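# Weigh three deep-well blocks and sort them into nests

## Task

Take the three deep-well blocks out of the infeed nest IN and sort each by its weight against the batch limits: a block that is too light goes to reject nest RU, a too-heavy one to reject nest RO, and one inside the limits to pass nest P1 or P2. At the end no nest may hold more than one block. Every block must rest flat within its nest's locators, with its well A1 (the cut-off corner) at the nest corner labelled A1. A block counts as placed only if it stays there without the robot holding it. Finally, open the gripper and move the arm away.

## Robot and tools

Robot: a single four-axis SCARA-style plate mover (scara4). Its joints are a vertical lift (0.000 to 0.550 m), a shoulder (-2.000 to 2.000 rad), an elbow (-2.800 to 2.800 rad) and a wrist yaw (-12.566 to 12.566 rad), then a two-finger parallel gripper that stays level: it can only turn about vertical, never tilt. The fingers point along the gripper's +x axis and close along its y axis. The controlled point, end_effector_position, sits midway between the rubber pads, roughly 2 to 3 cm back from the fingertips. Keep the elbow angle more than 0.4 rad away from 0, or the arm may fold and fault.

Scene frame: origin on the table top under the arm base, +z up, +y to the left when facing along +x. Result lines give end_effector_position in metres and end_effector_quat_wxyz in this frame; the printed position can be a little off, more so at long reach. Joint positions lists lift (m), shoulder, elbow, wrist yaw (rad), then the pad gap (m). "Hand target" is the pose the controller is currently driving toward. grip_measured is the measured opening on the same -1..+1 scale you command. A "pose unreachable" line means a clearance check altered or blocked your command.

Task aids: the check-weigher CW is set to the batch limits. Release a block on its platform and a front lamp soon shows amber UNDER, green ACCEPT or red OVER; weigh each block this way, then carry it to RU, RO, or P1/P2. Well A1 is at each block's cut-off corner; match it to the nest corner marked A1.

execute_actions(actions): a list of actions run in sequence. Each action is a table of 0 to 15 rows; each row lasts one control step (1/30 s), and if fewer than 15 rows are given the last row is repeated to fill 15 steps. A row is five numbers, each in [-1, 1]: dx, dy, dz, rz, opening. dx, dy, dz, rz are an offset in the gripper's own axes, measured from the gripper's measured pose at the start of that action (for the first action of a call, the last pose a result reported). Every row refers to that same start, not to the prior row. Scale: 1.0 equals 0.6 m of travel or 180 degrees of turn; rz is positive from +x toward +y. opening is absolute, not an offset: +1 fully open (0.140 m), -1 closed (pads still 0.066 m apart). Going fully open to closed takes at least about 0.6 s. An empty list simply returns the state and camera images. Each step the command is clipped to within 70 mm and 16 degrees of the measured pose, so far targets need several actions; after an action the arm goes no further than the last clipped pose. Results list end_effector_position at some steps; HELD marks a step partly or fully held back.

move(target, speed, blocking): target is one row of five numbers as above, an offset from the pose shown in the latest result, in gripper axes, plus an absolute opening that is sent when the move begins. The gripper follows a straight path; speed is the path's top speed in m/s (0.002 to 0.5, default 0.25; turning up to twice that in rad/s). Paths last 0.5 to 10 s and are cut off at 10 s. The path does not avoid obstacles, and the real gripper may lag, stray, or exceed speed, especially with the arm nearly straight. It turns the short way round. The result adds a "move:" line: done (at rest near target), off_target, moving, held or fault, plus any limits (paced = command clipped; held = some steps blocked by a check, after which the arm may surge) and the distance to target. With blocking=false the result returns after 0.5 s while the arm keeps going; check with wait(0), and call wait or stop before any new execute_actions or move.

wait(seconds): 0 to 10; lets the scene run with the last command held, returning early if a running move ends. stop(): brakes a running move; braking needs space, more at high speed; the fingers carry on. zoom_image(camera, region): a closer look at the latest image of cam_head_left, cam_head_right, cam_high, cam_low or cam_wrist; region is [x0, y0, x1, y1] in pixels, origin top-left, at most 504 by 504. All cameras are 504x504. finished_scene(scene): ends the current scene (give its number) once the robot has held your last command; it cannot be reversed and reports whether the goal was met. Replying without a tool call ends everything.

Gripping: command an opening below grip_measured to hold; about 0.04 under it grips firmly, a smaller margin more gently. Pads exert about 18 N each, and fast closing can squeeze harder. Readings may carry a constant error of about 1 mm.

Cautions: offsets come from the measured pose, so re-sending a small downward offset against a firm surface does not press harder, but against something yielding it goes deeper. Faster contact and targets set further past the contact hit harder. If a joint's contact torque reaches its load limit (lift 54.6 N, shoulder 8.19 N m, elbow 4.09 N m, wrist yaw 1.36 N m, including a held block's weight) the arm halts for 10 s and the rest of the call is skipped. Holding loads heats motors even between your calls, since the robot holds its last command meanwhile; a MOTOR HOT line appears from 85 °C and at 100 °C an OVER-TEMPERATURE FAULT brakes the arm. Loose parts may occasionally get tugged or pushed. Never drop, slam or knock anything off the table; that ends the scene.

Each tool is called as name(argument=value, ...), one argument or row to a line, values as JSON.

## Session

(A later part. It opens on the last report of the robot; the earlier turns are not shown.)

move(
  target=[0, 0, 0.04, 0, -0.58],
  speed=0.1,
)

move(
  target=[-0.13, 0.5, 0.02, 0.27, -0.58],
  speed=0.35,
)

Scene clock: 314.73 s.
end_effector_position=(+0.6724, +0.1912, +0.1480) grip_measured=-0.52 end_effector_quat_wxyz=(+0.982, +0.000, +0.000, +0.188)
Joint positions: [ 0.143  1.013  1.708 -2.344  0.084]
Hand target: +0.672, +0.191, +0.148; +0.982, +0.000, +0.000, +0.188
Off the commanded pose: 0.000 m, 0 deg.
move: done

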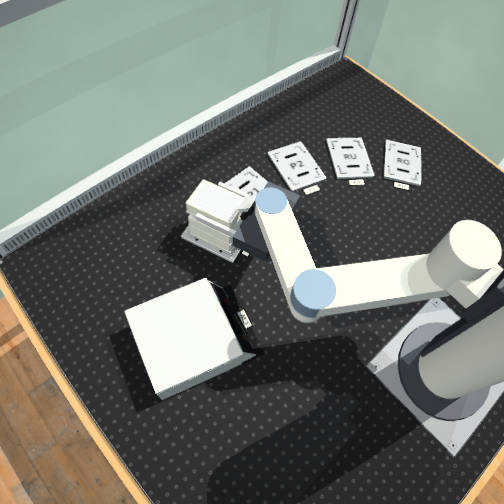

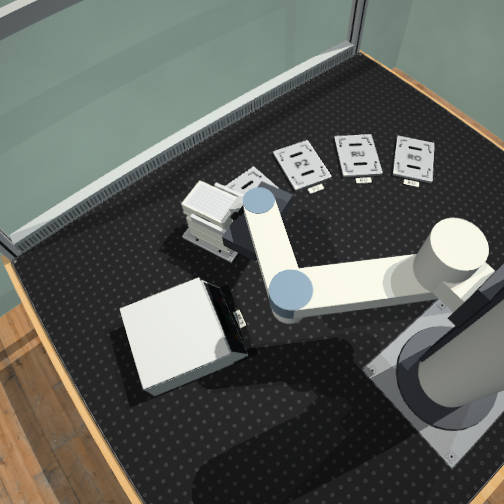

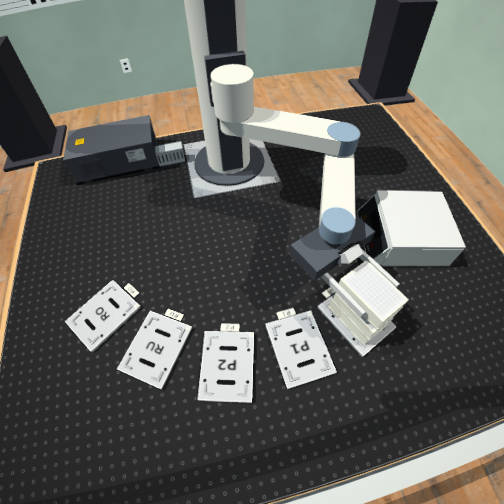

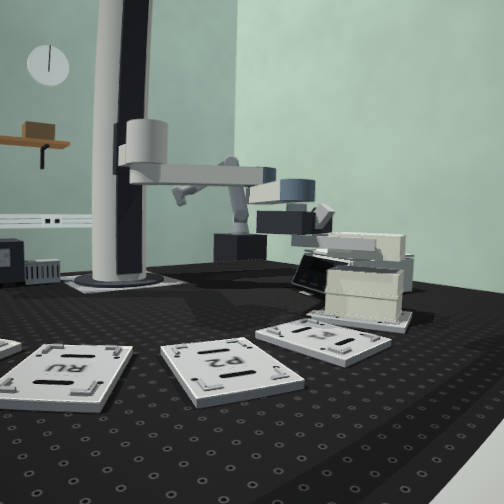

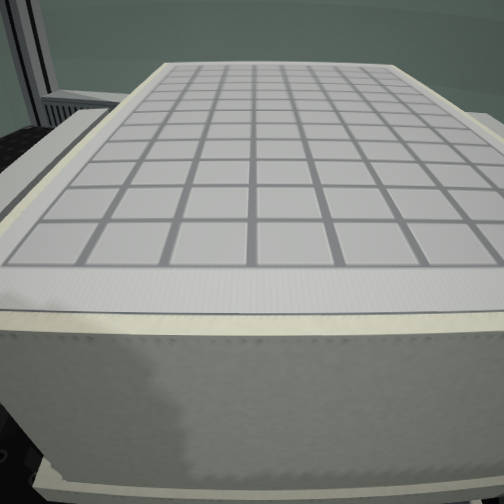

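Scene clock: 316.30 s.
end_effector_position=(+0.4892, +0.4416, +0.1599) grip_measured=-0.52 end_effector_quat_wxyz=(+0.818, +0.000, +0.000, +0.576)
Joint positions: [ 0.155  1.467  1.805 -2.046  0.084]
Hand target: +0.489, +0.441, +0.160; +0.818, +0.000, +0.000, +0.575
Off the commanded pose: 0.000 m, 0 deg.
move: done

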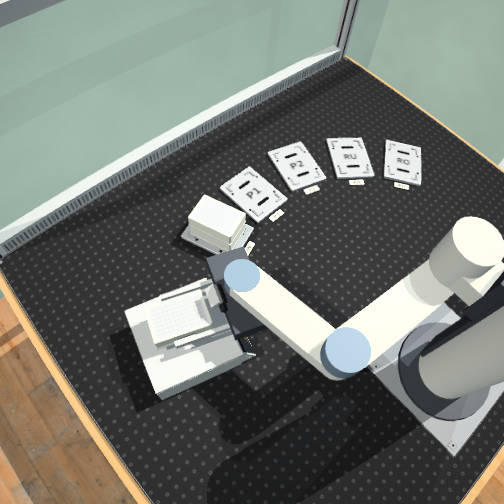

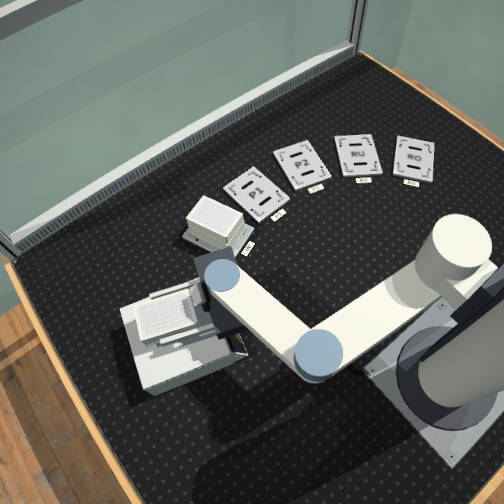

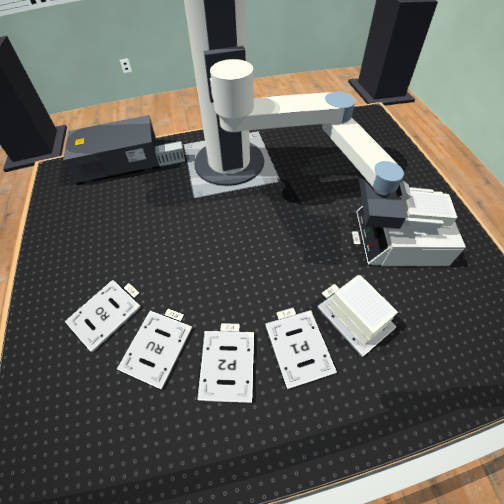

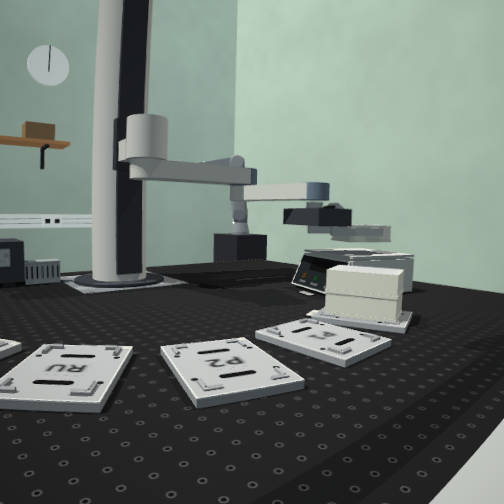

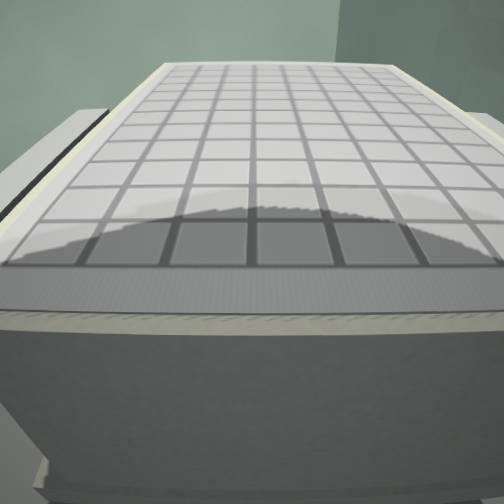

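zoom_image(
  camera="cam_low",
  region=[280, 190, 430, 340],
)

zoom_image(
  camera="cam_high",
  region=[310, 150, 490, 360],
)

zoom_image(
  camera="cam_head_left",
  region=[100, 180, 300, 410],
)

Region (280, 190, 430, 340) of cam_low's 504x504 image, scaled by 3.360, with more detail than that image has.

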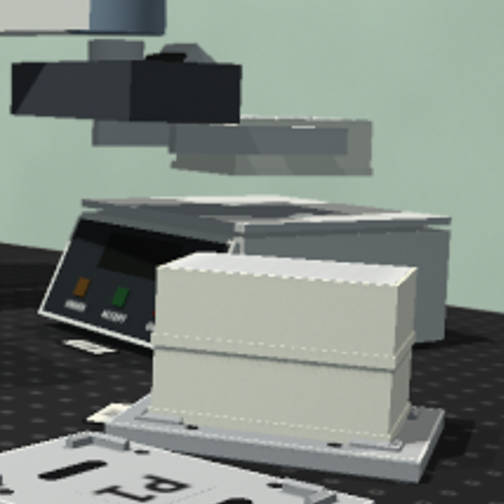

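Region (310, 150, 490, 360) of cam_high's 504x504 image, scaled by 2.400, with more detail than that image has; it fills the left 432 columns of this view, and the rest is white.

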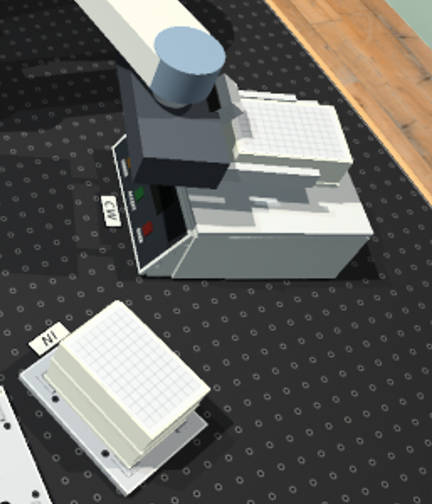

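Region (100, 180, 300, 410) of cam_head_left's 504x504 image, scaled by 2.191, with more detail than that image has; it fills the left 438 columns of this view, and the rest is white.

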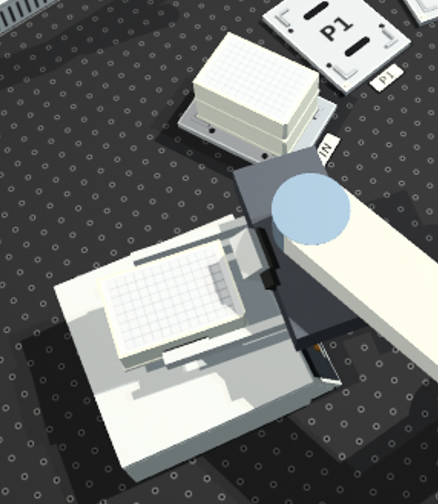

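move(
  target=[0.01, 0.01, -0.04, 0, -0.58],
  speed=0.08,
)

zoom_image(
  camera="cam_low",
  region=[300, 210, 420, 280],
)

Scene clock: 335.13 s.
end_effector_position=(+0.4855, +0.4493, +0.1357) grip_measured=-0.52 end_effector_quat_wxyz=(+0.818, +0.000, +0.000, +0.576)
Joint positions: [ 0.131  1.476  1.827 -2.077  0.084]
Hand target: +0.486, +0.449, +0.136; +0.818, +0.000, +0.000, +0.576
Off the commanded pose: 0.000 m, 0 deg.
move: done

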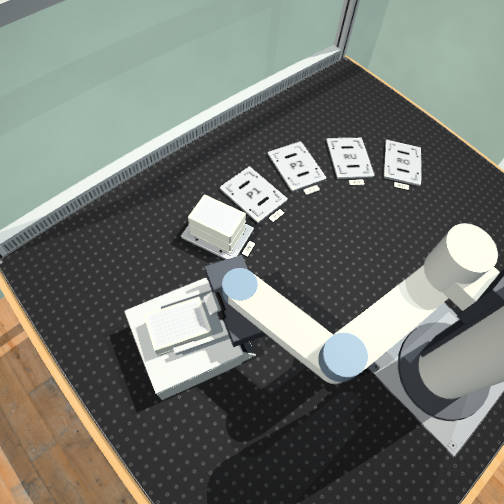

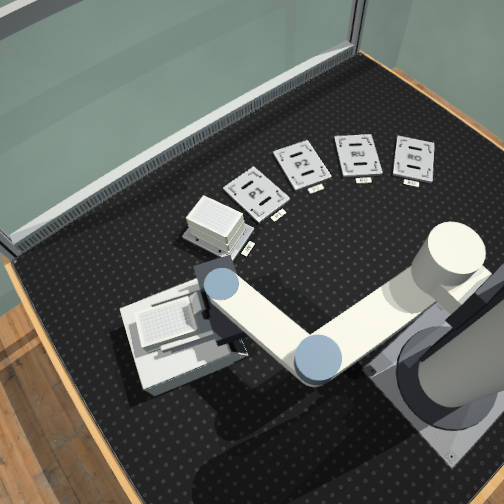

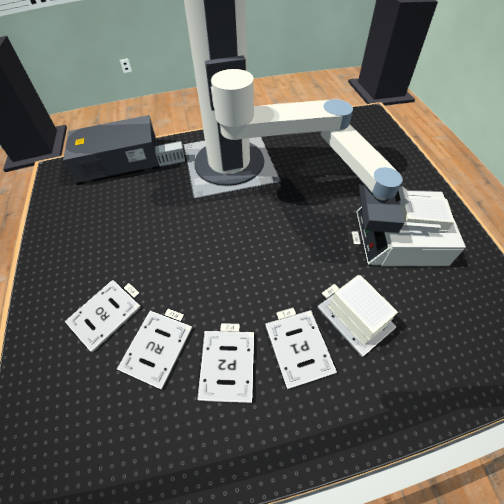

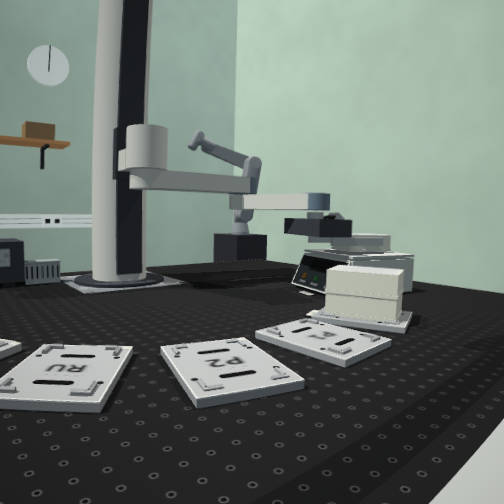

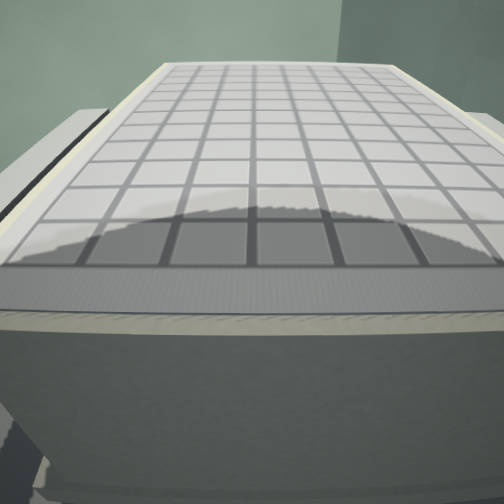

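Region (300, 210, 420, 280) of cam_low's 504x504 image, scaled by 4.200, with more detail than that image has; it fills the top 294 rows of this view, and the rest is white.

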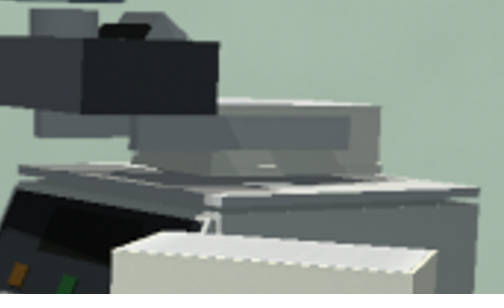

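execute_actions(
  actions=[
    [[0,0,-0.005,0,-0.58]],
    [[0,0,-0.0033,0,-0.58]],
    [[0,0,-0.0033,0,-0.58]],
    [[0,0,-0.0033,0,-0.58]],
  ],
)

zoom_image(
  camera="cam_low",
  region=[300, 210, 420, 280],
)

Scene clock: 345.60 s.
end_effector_position=(+0.4855, +0.4493, +0.1284) grip_measured=-0.52 end_effector_quat_wxyz=(+0.818, +0.000, +0.000, +0.576)
Joint positions: [ 0.123  1.476  1.827 -2.076  0.084]
Hand target: +0.485, +0.449, +0.128; +0.818, +0.000, +0.000, +0.576
Off the commanded pose: 0.001 m, 0 deg.
Step readings (end_effector_position; steps 1 to 15: 1st action; 16 to 30: 2nd action; 31 to 45: 3rd action; 46 to 60: 4th action):
0: (+0.4855, +0.4493, +0.1357)
1: (+0.4855, +0.4493, +0.1357)
2: (+0.4855, +0.4493, +0.1343)
4: (+0.4855, +0.4493, +0.1325)
8: (+0.4855, +0.4493, +0.1326)
15: (+0.4855, +0.4493, +0.1326)
16: (+0.4855, +0.4493, +0.1326)
17: (+0.4855, +0.4493, +0.1313)
19: (+0.4855, +0.4493, +0.1308)
23: (+0.4855, +0.4493, +0.1308)
30: (+0.4855, +0.4493, +0.1308)
31: (+0.4855, +0.4493, +0.1307)
32: (+0.4855, +0.4493, +0.1299)
34: (+0.4855, +0.4493, +0.1295)
38: (+0.4855, +0.4493, +0.1295)
45: (+0.4855, +0.4493, +0.1295)
46: (+0.4855, +0.4493, +0.1295)
47: (+0.4855, +0.4493, +0.1287)
49: (+0.4855, +0.4493, +0.1284)
53: (+0.4855, +0.4493, +0.1284)
60: end_effector_position above

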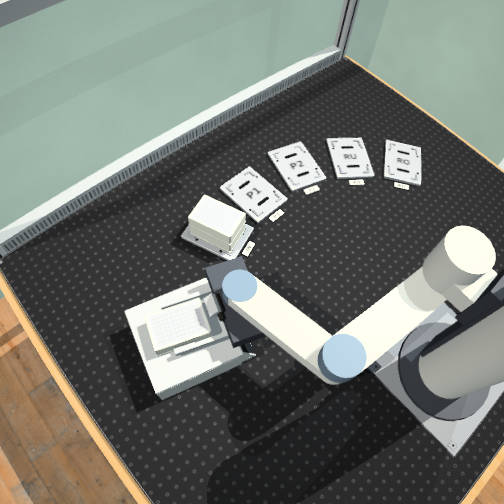

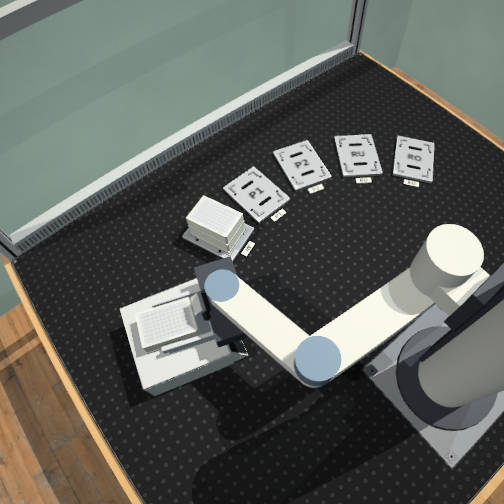

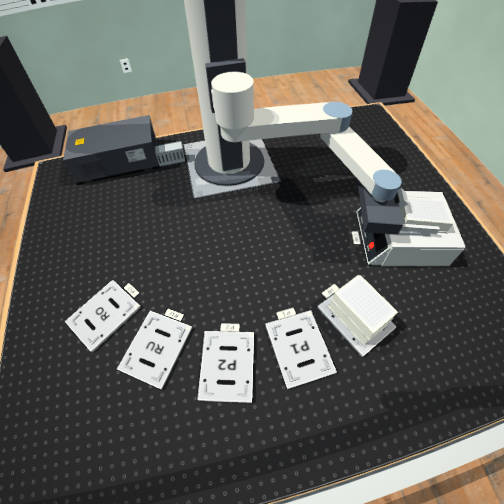

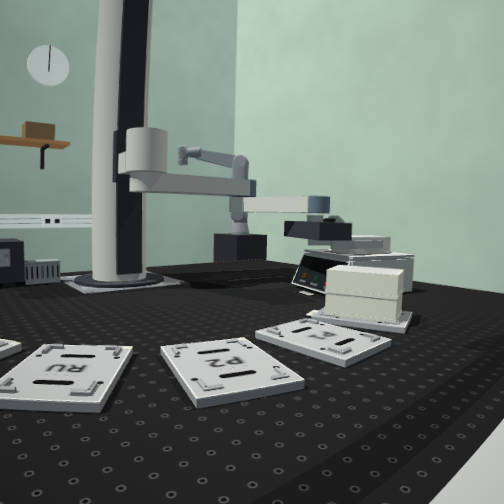

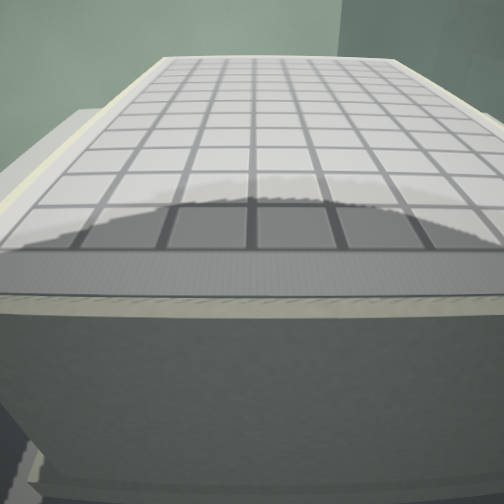

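Region (300, 210, 420, 280) of cam_low's 504x504 image, scaled by 4.200, with more detail than that image has; it fills the top 294 rows of this view, and the rest is white.

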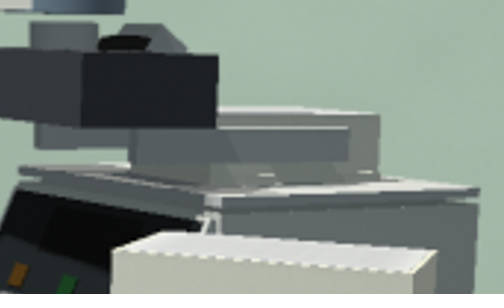

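execute_actions(
  actions=[
    [[0,0,0,0,-0.35],[0,0,0,0,-0.35],[0,0,0,0,-0.35],[0,0,0,0,-0.35],[0,0,0,0,-0.35],[0,0,0,0,-0.35],[0,0,0,0,-0.35],[0,0,0.004,0,-0.35]],
  ],
)

wait(
  seconds=2,
)

zoom_image(
  camera="cam_high",
  region=[340, 170, 480, 280],
)

Scene clock: 352.60 s.
end_effector_position=(+0.4855, +0.4493, +0.1309) grip_measured=-0.35 end_effector_quat_wxyz=(+0.818, +0.000, +0.000, +0.576)
Joint positions: [ 0.126  1.476  1.827 -2.076  0.09 ]
Hand target: +0.485, +0.449, +0.131; +0.818, +0.000, +0.000, +0.576
Off the commanded pose: 0.000 m, 0 deg.
Step readings (end_effector_position):
0: (+0.4855, +0.4493, +0.1284)
1: (+0.4855, +0.4493, +0.1284)
2: (+0.4855, +0.4493, +0.1286)
4: (+0.4855, +0.4493, +0.1285)
8: (+0.4855, +0.4493, +0.1286)
15: end_effector_position above

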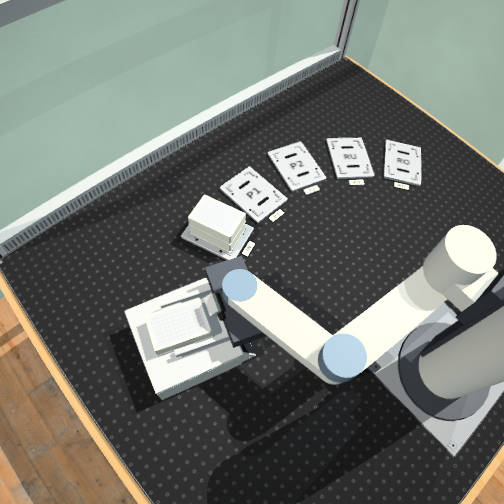

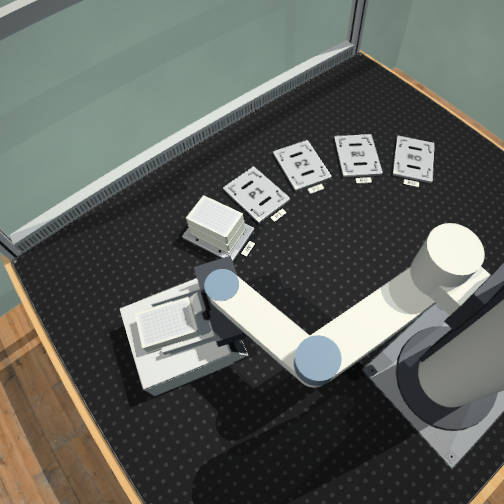

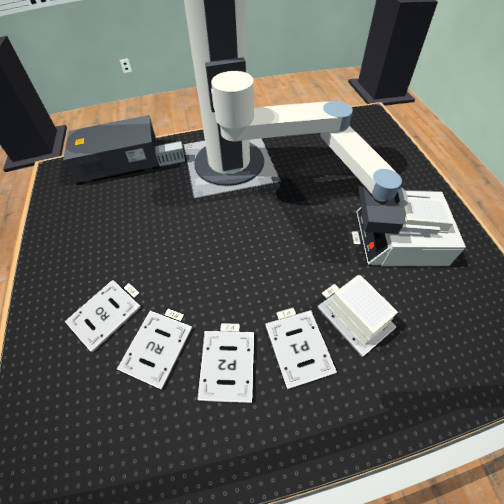

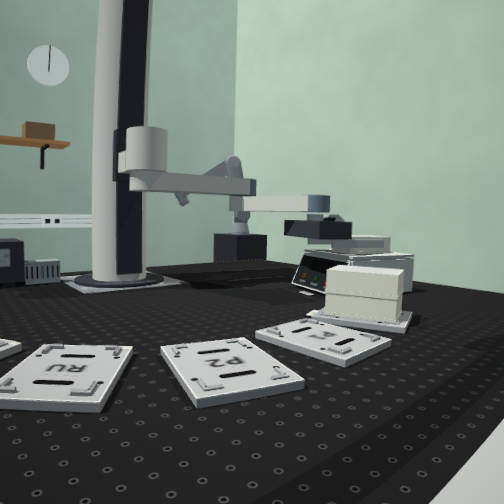

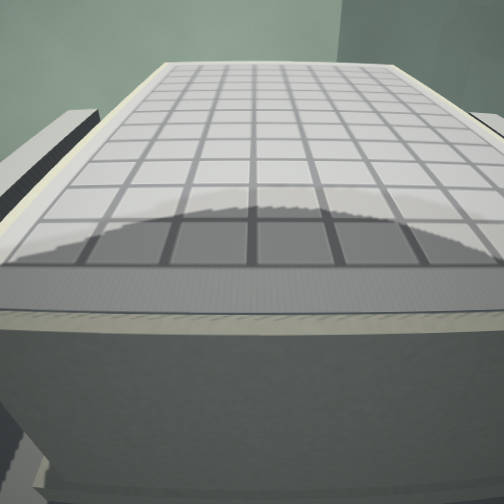

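Scene clock: 354.60 s.
end_effector_position=(+0.4855, +0.4493, +0.1309) grip_measured=-0.35 end_effector_quat_wxyz=(+0.818, +0.000, +0.000, +0.576)
Joint positions: [ 0.126  1.476  1.827 -2.076  0.09 ]
Hand target: +0.485, +0.449, +0.131; +0.818, +0.000, +0.000, +0.576
Off the commanded pose: 0.000 m, 0 deg.
wait: 2.00 s; at rest by 0.17 s

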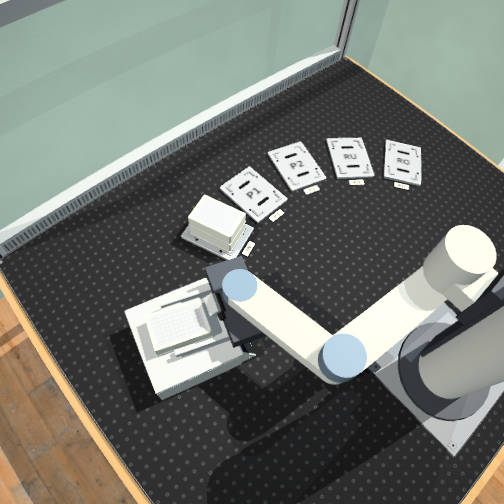

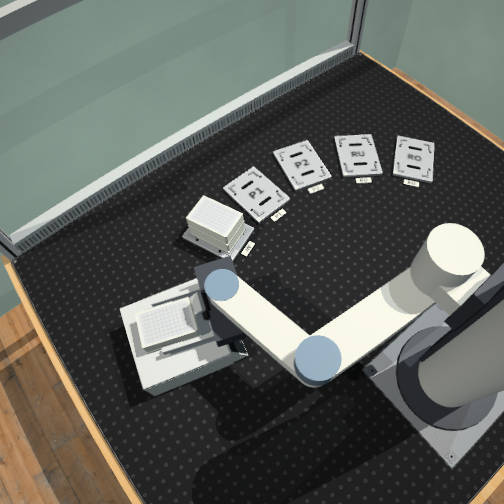

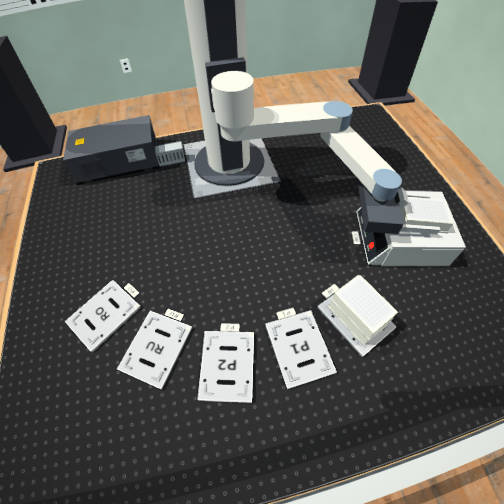

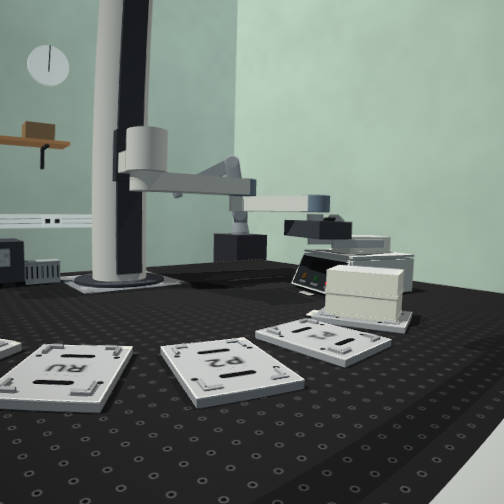

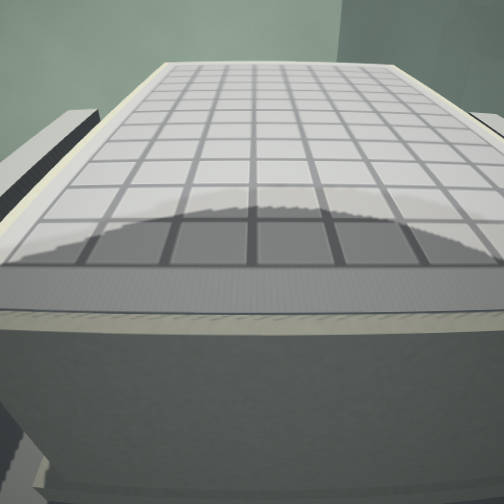

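Region (340, 170, 480, 280) of cam_high's 504x504 image, scaled by 3.600, with more detail than that image has; it fills the top 396 rows of this view, and the rest is white.

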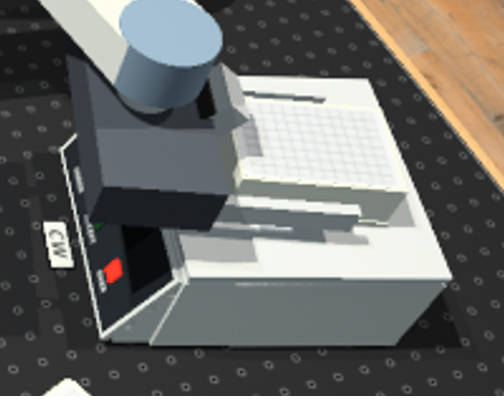

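wait(
  seconds=5,
)

Scene clock: 366.17 s.
end_effector_position=(+0.4855, +0.4493, +0.1309) grip_measured=-0.35 end_effector_quat_wxyz=(+0.818, +0.000, +0.000, +0.576)
Joint positions: [ 0.126  1.476  1.827 -2.076  0.09 ]
Hand target: +0.485, +0.449, +0.131; +0.818, +0.000, +0.000, +0.576
Off the commanded pose: 0.000 m, 0 deg.
wait: 5.00 s; at rest from the start

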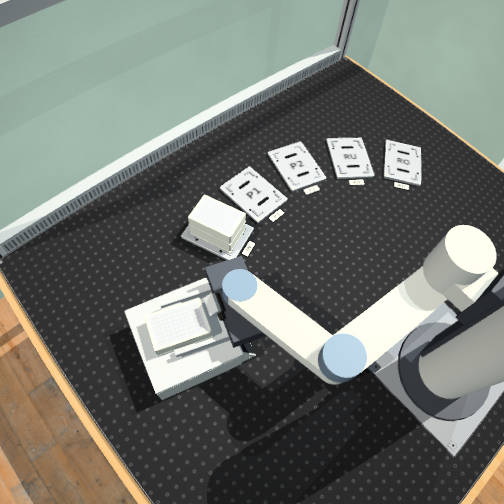

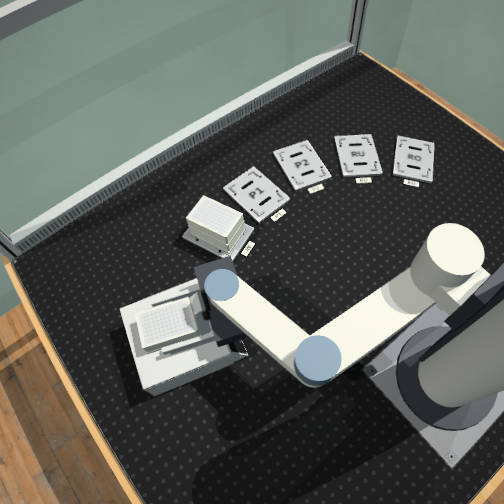

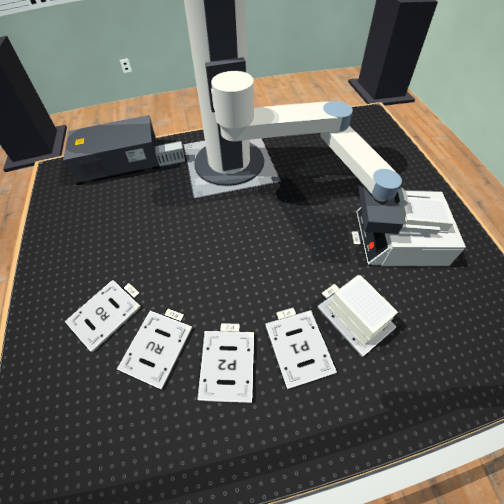

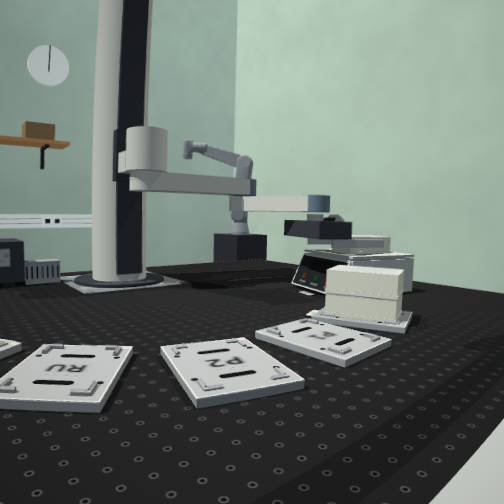

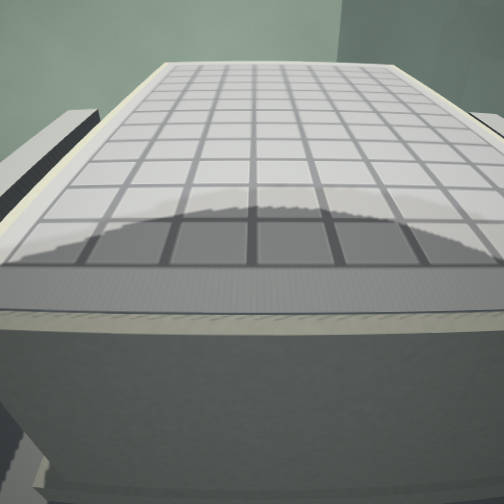

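execute_actions(
  actions=[
    [[0,0,0,0,-0.46],[0,0,0,0,-0.48],[0,0,0,0,-0.5],[0,0,0,0,-0.52],[0,0,0,0,-0.54],[0,0,0,0,-0.56],[0,0,0,0,-0.58],[0,0,0,0,-0.58],[0,0,0,0,-0.58],[0,0,0,0,-0.58],[0,0,0.002,0,-0.58],[0,0,0.004,0,-0.58],[0,0,0.006,0,-0.58],[0,0,0.008,0,-0.58]],
  ],
)

wait(
  seconds=1.5,
)

Scene clock: 374.40 s.
end_effector_position=(+0.4855, +0.4493, +0.1355) grip_measured=-0.52 end_effector_quat_wxyz=(+0.818, +0.000, +0.000, +0.576)
Joint positions: [ 0.131  1.476  1.827 -2.077  0.084]
Hand target: +0.485, +0.449, +0.136; +0.818, +0.000, +0.000, +0.576
Off the commanded pose: 0.000 m, 0 deg.
Step readings (end_effector_position):
0: (+0.4855, +0.4493, +0.1309)
1: (+0.4855, +0.4493, +0.1309)
2: (+0.4855, +0.4493, +0.1309)
4: (+0.4855, +0.4493, +0.1309)
8: (+0.4855, +0.4493, +0.1309)
15: end_effector_position above

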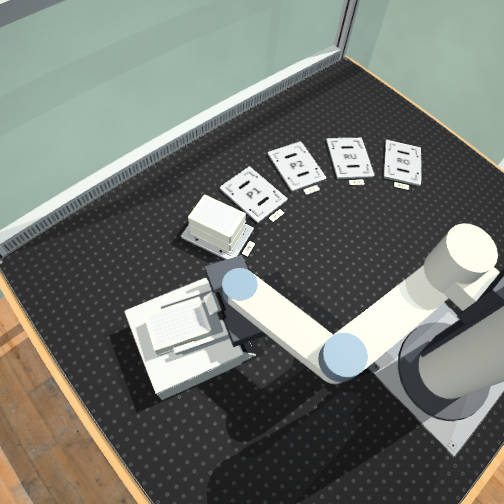

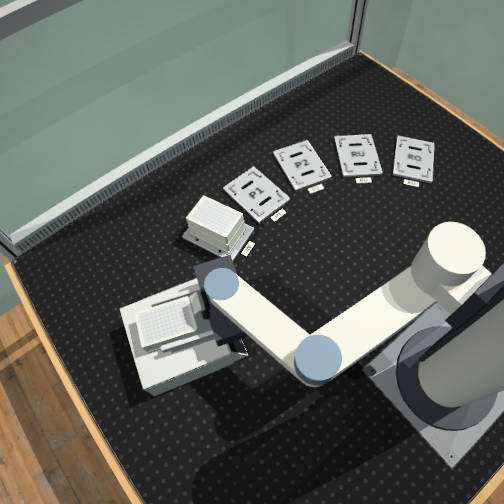

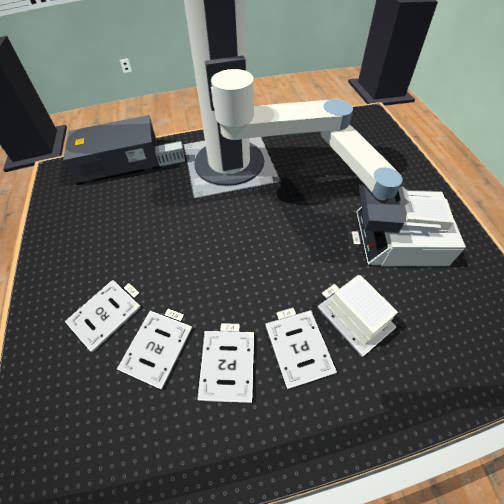

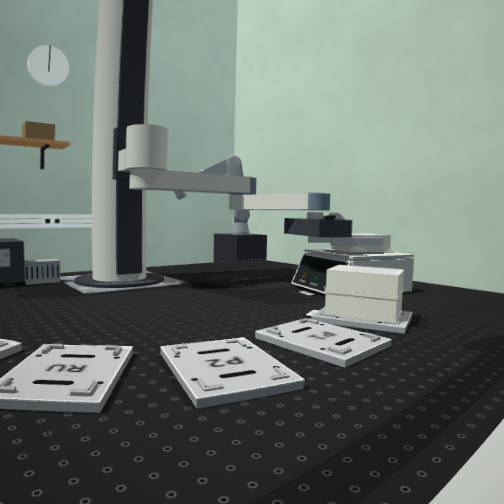

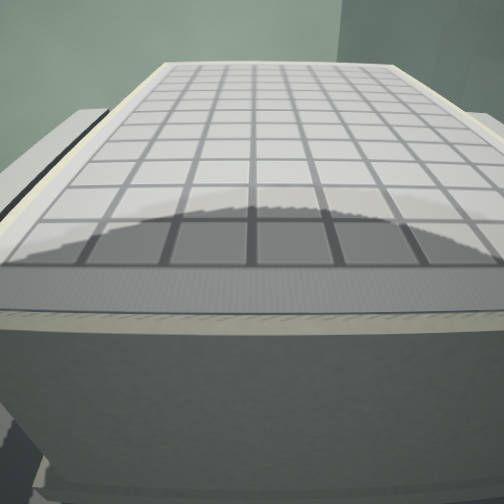

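Scene clock: 375.90 s.
end_effector_position=(+0.4855, +0.4493, +0.1357) grip_measured=-0.52 end_effector_quat_wxyz=(+0.818, +0.000, +0.000, +0.576)
Joint positions: [ 0.131  1.476  1.827 -2.077  0.084]
Hand target: +0.485, +0.449, +0.136; +0.818, +0.000, +0.000, +0.576
Off the commanded pose: 0.000 m, 0 deg.
wait: 1.50 s; at rest by 0.17 s

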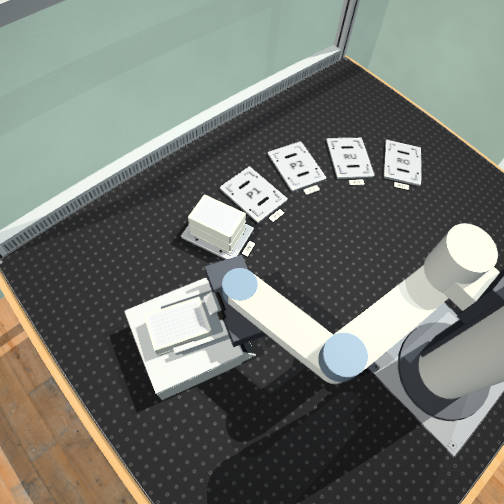

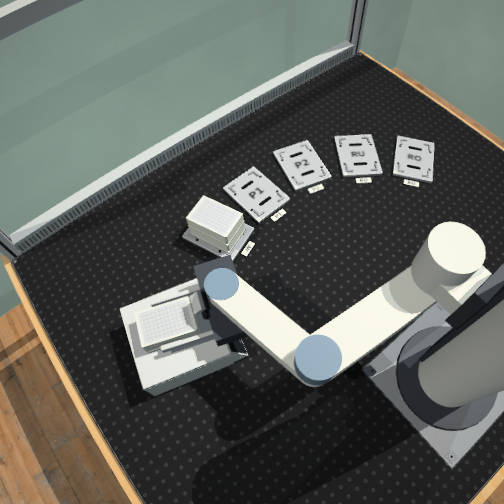

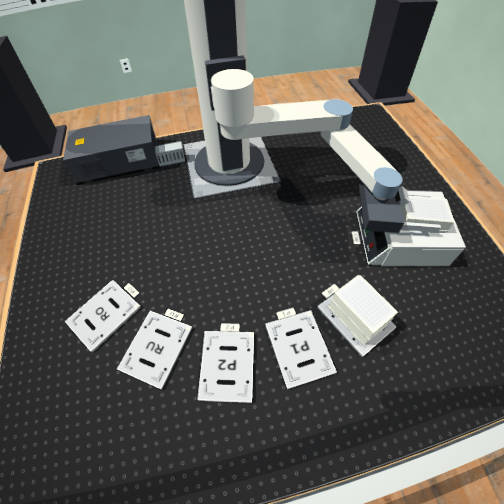

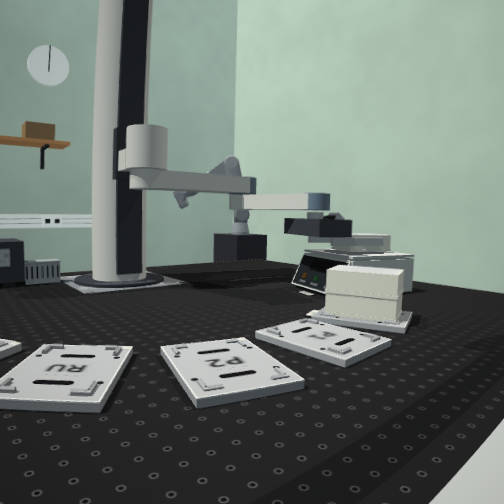

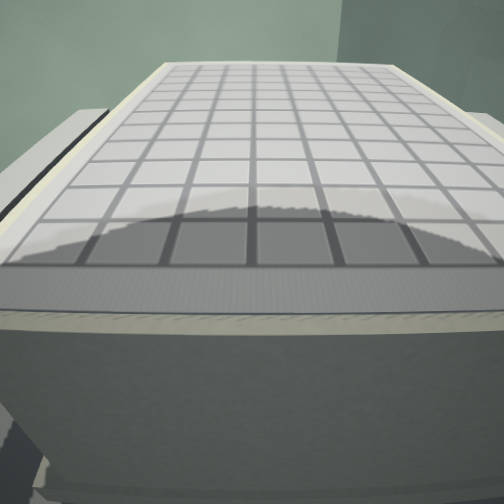

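Lower to just touching (0.1313), then release.

execute_actions(
  actions=[
    [[0,0,-0.0015,0,-0.58],[0,0,-0.003,0,-0.58],[0,0,-0.0045,0,-0.58],[0,0,-0.006,0,-0.58],[0,0,-0.007,0,-0.58],[0,0,-0.0073,0,-0.58],[0,0,-0.0073,0,-0.58],[0,0,-0.0073,0,-0.58],[0,0,-0.0073,0,-0.58],[0,0,-0.0073,0,-0.5],[0,0,-0.0073,0,-0.42]],
  ],
)

wait(
  seconds=4,
)

Scene clock: 385.27 s.
end_effector_position=(+0.4855, +0.4493, +0.1313) grip_measured=-0.42 end_effector_quat_wxyz=(+0.818, +0.000, +0.000, +0.576)
Joint positions: [ 0.126  1.476  1.827 -2.077  0.087]
Hand target: +0.485, +0.449, +0.131; +0.818, +0.000, +0.000, +0.576
Off the commanded pose: 0.000 m, 0 deg.
Step readings (end_effector_position):
0: (+0.4855, +0.4493, +0.1357)
1: (+0.4855, +0.4493, +0.1356)
2: (+0.4855, +0.4493, +0.1348)
4: (+0.4855, +0.4493, +0.1329)
8: (+0.4855, +0.4493, +0.1312)
15: end_effector_position above

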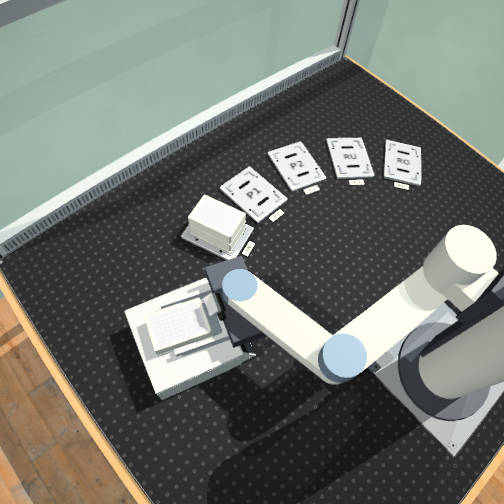

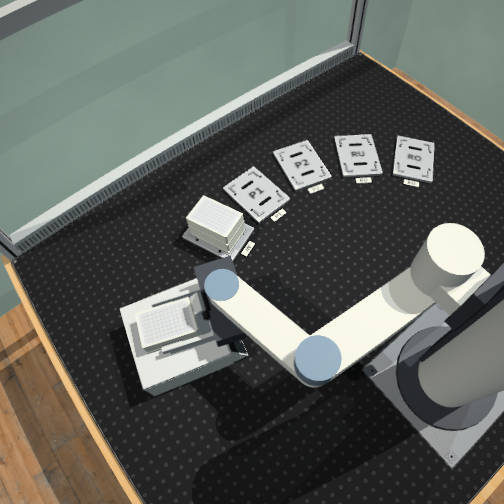

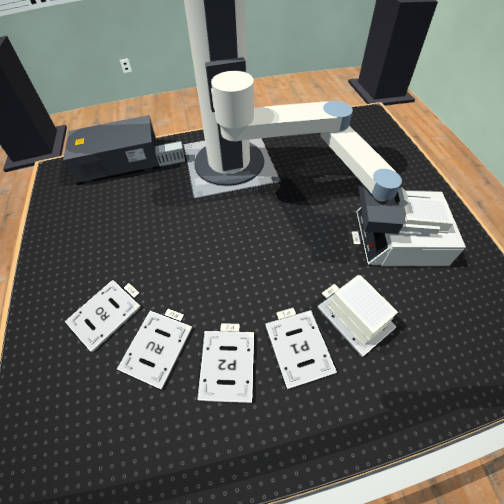

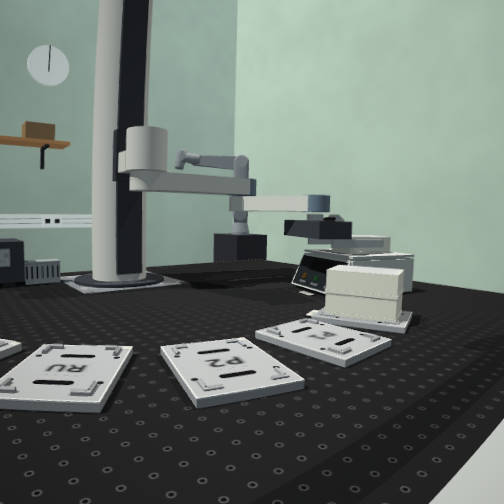

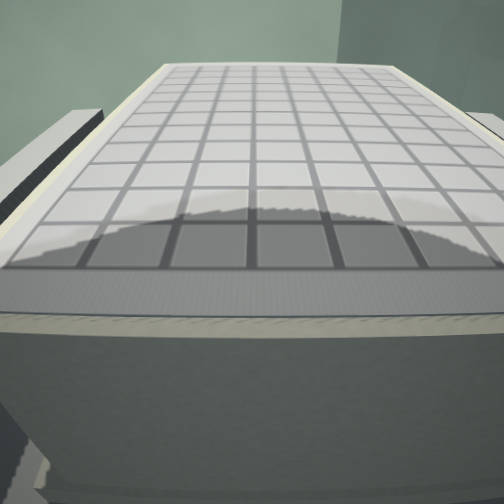

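Scene clock: 389.27 s.
end_effector_position=(+0.4855, +0.4493, +0.1313) grip_measured=-0.42 end_effector_quat_wxyz=(+0.818, +0.000, +0.000, +0.576)
Joint positions: [ 0.126  1.476  1.827 -2.077  0.087]
Hand target: +0.485, +0.449, +0.131; +0.818, +0.000, +0.000, +0.576
Off the commanded pose: 0.000 m, 0 deg.
wait: 4.00 s; at rest by 0.17 s

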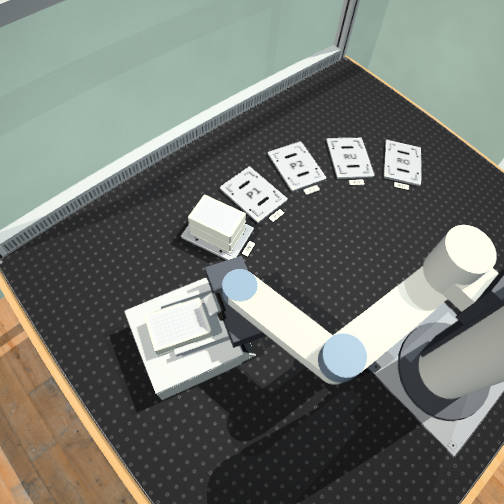

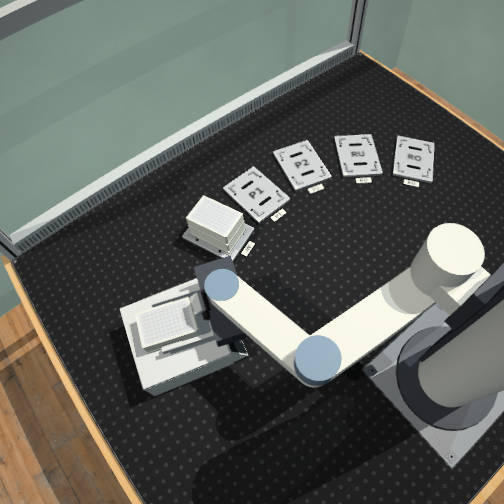

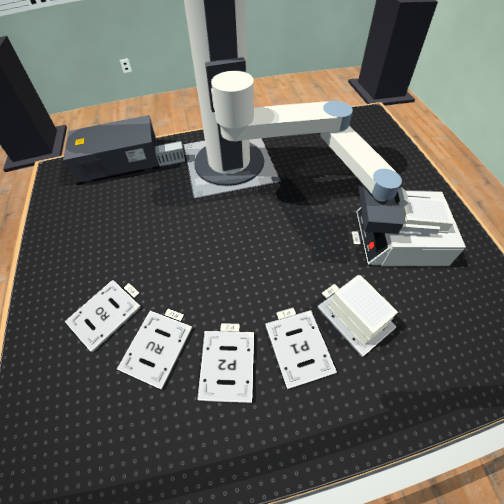

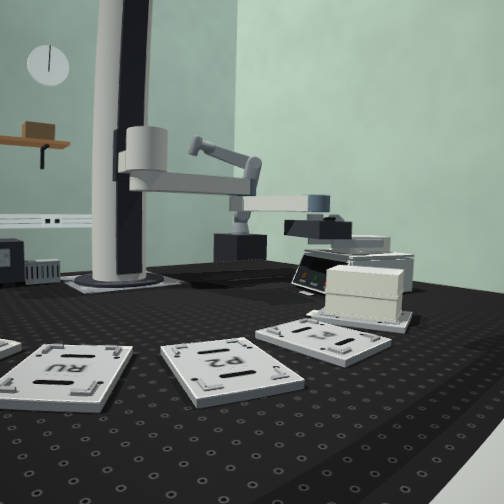

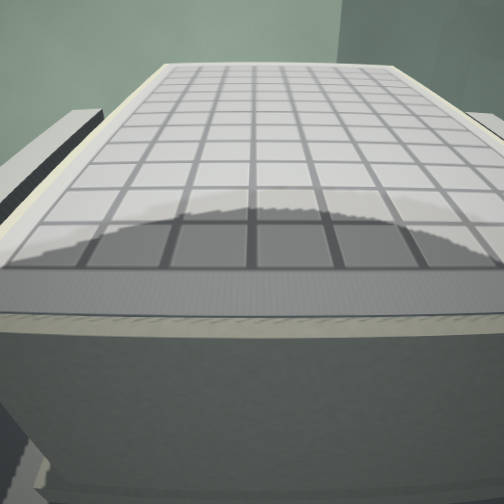

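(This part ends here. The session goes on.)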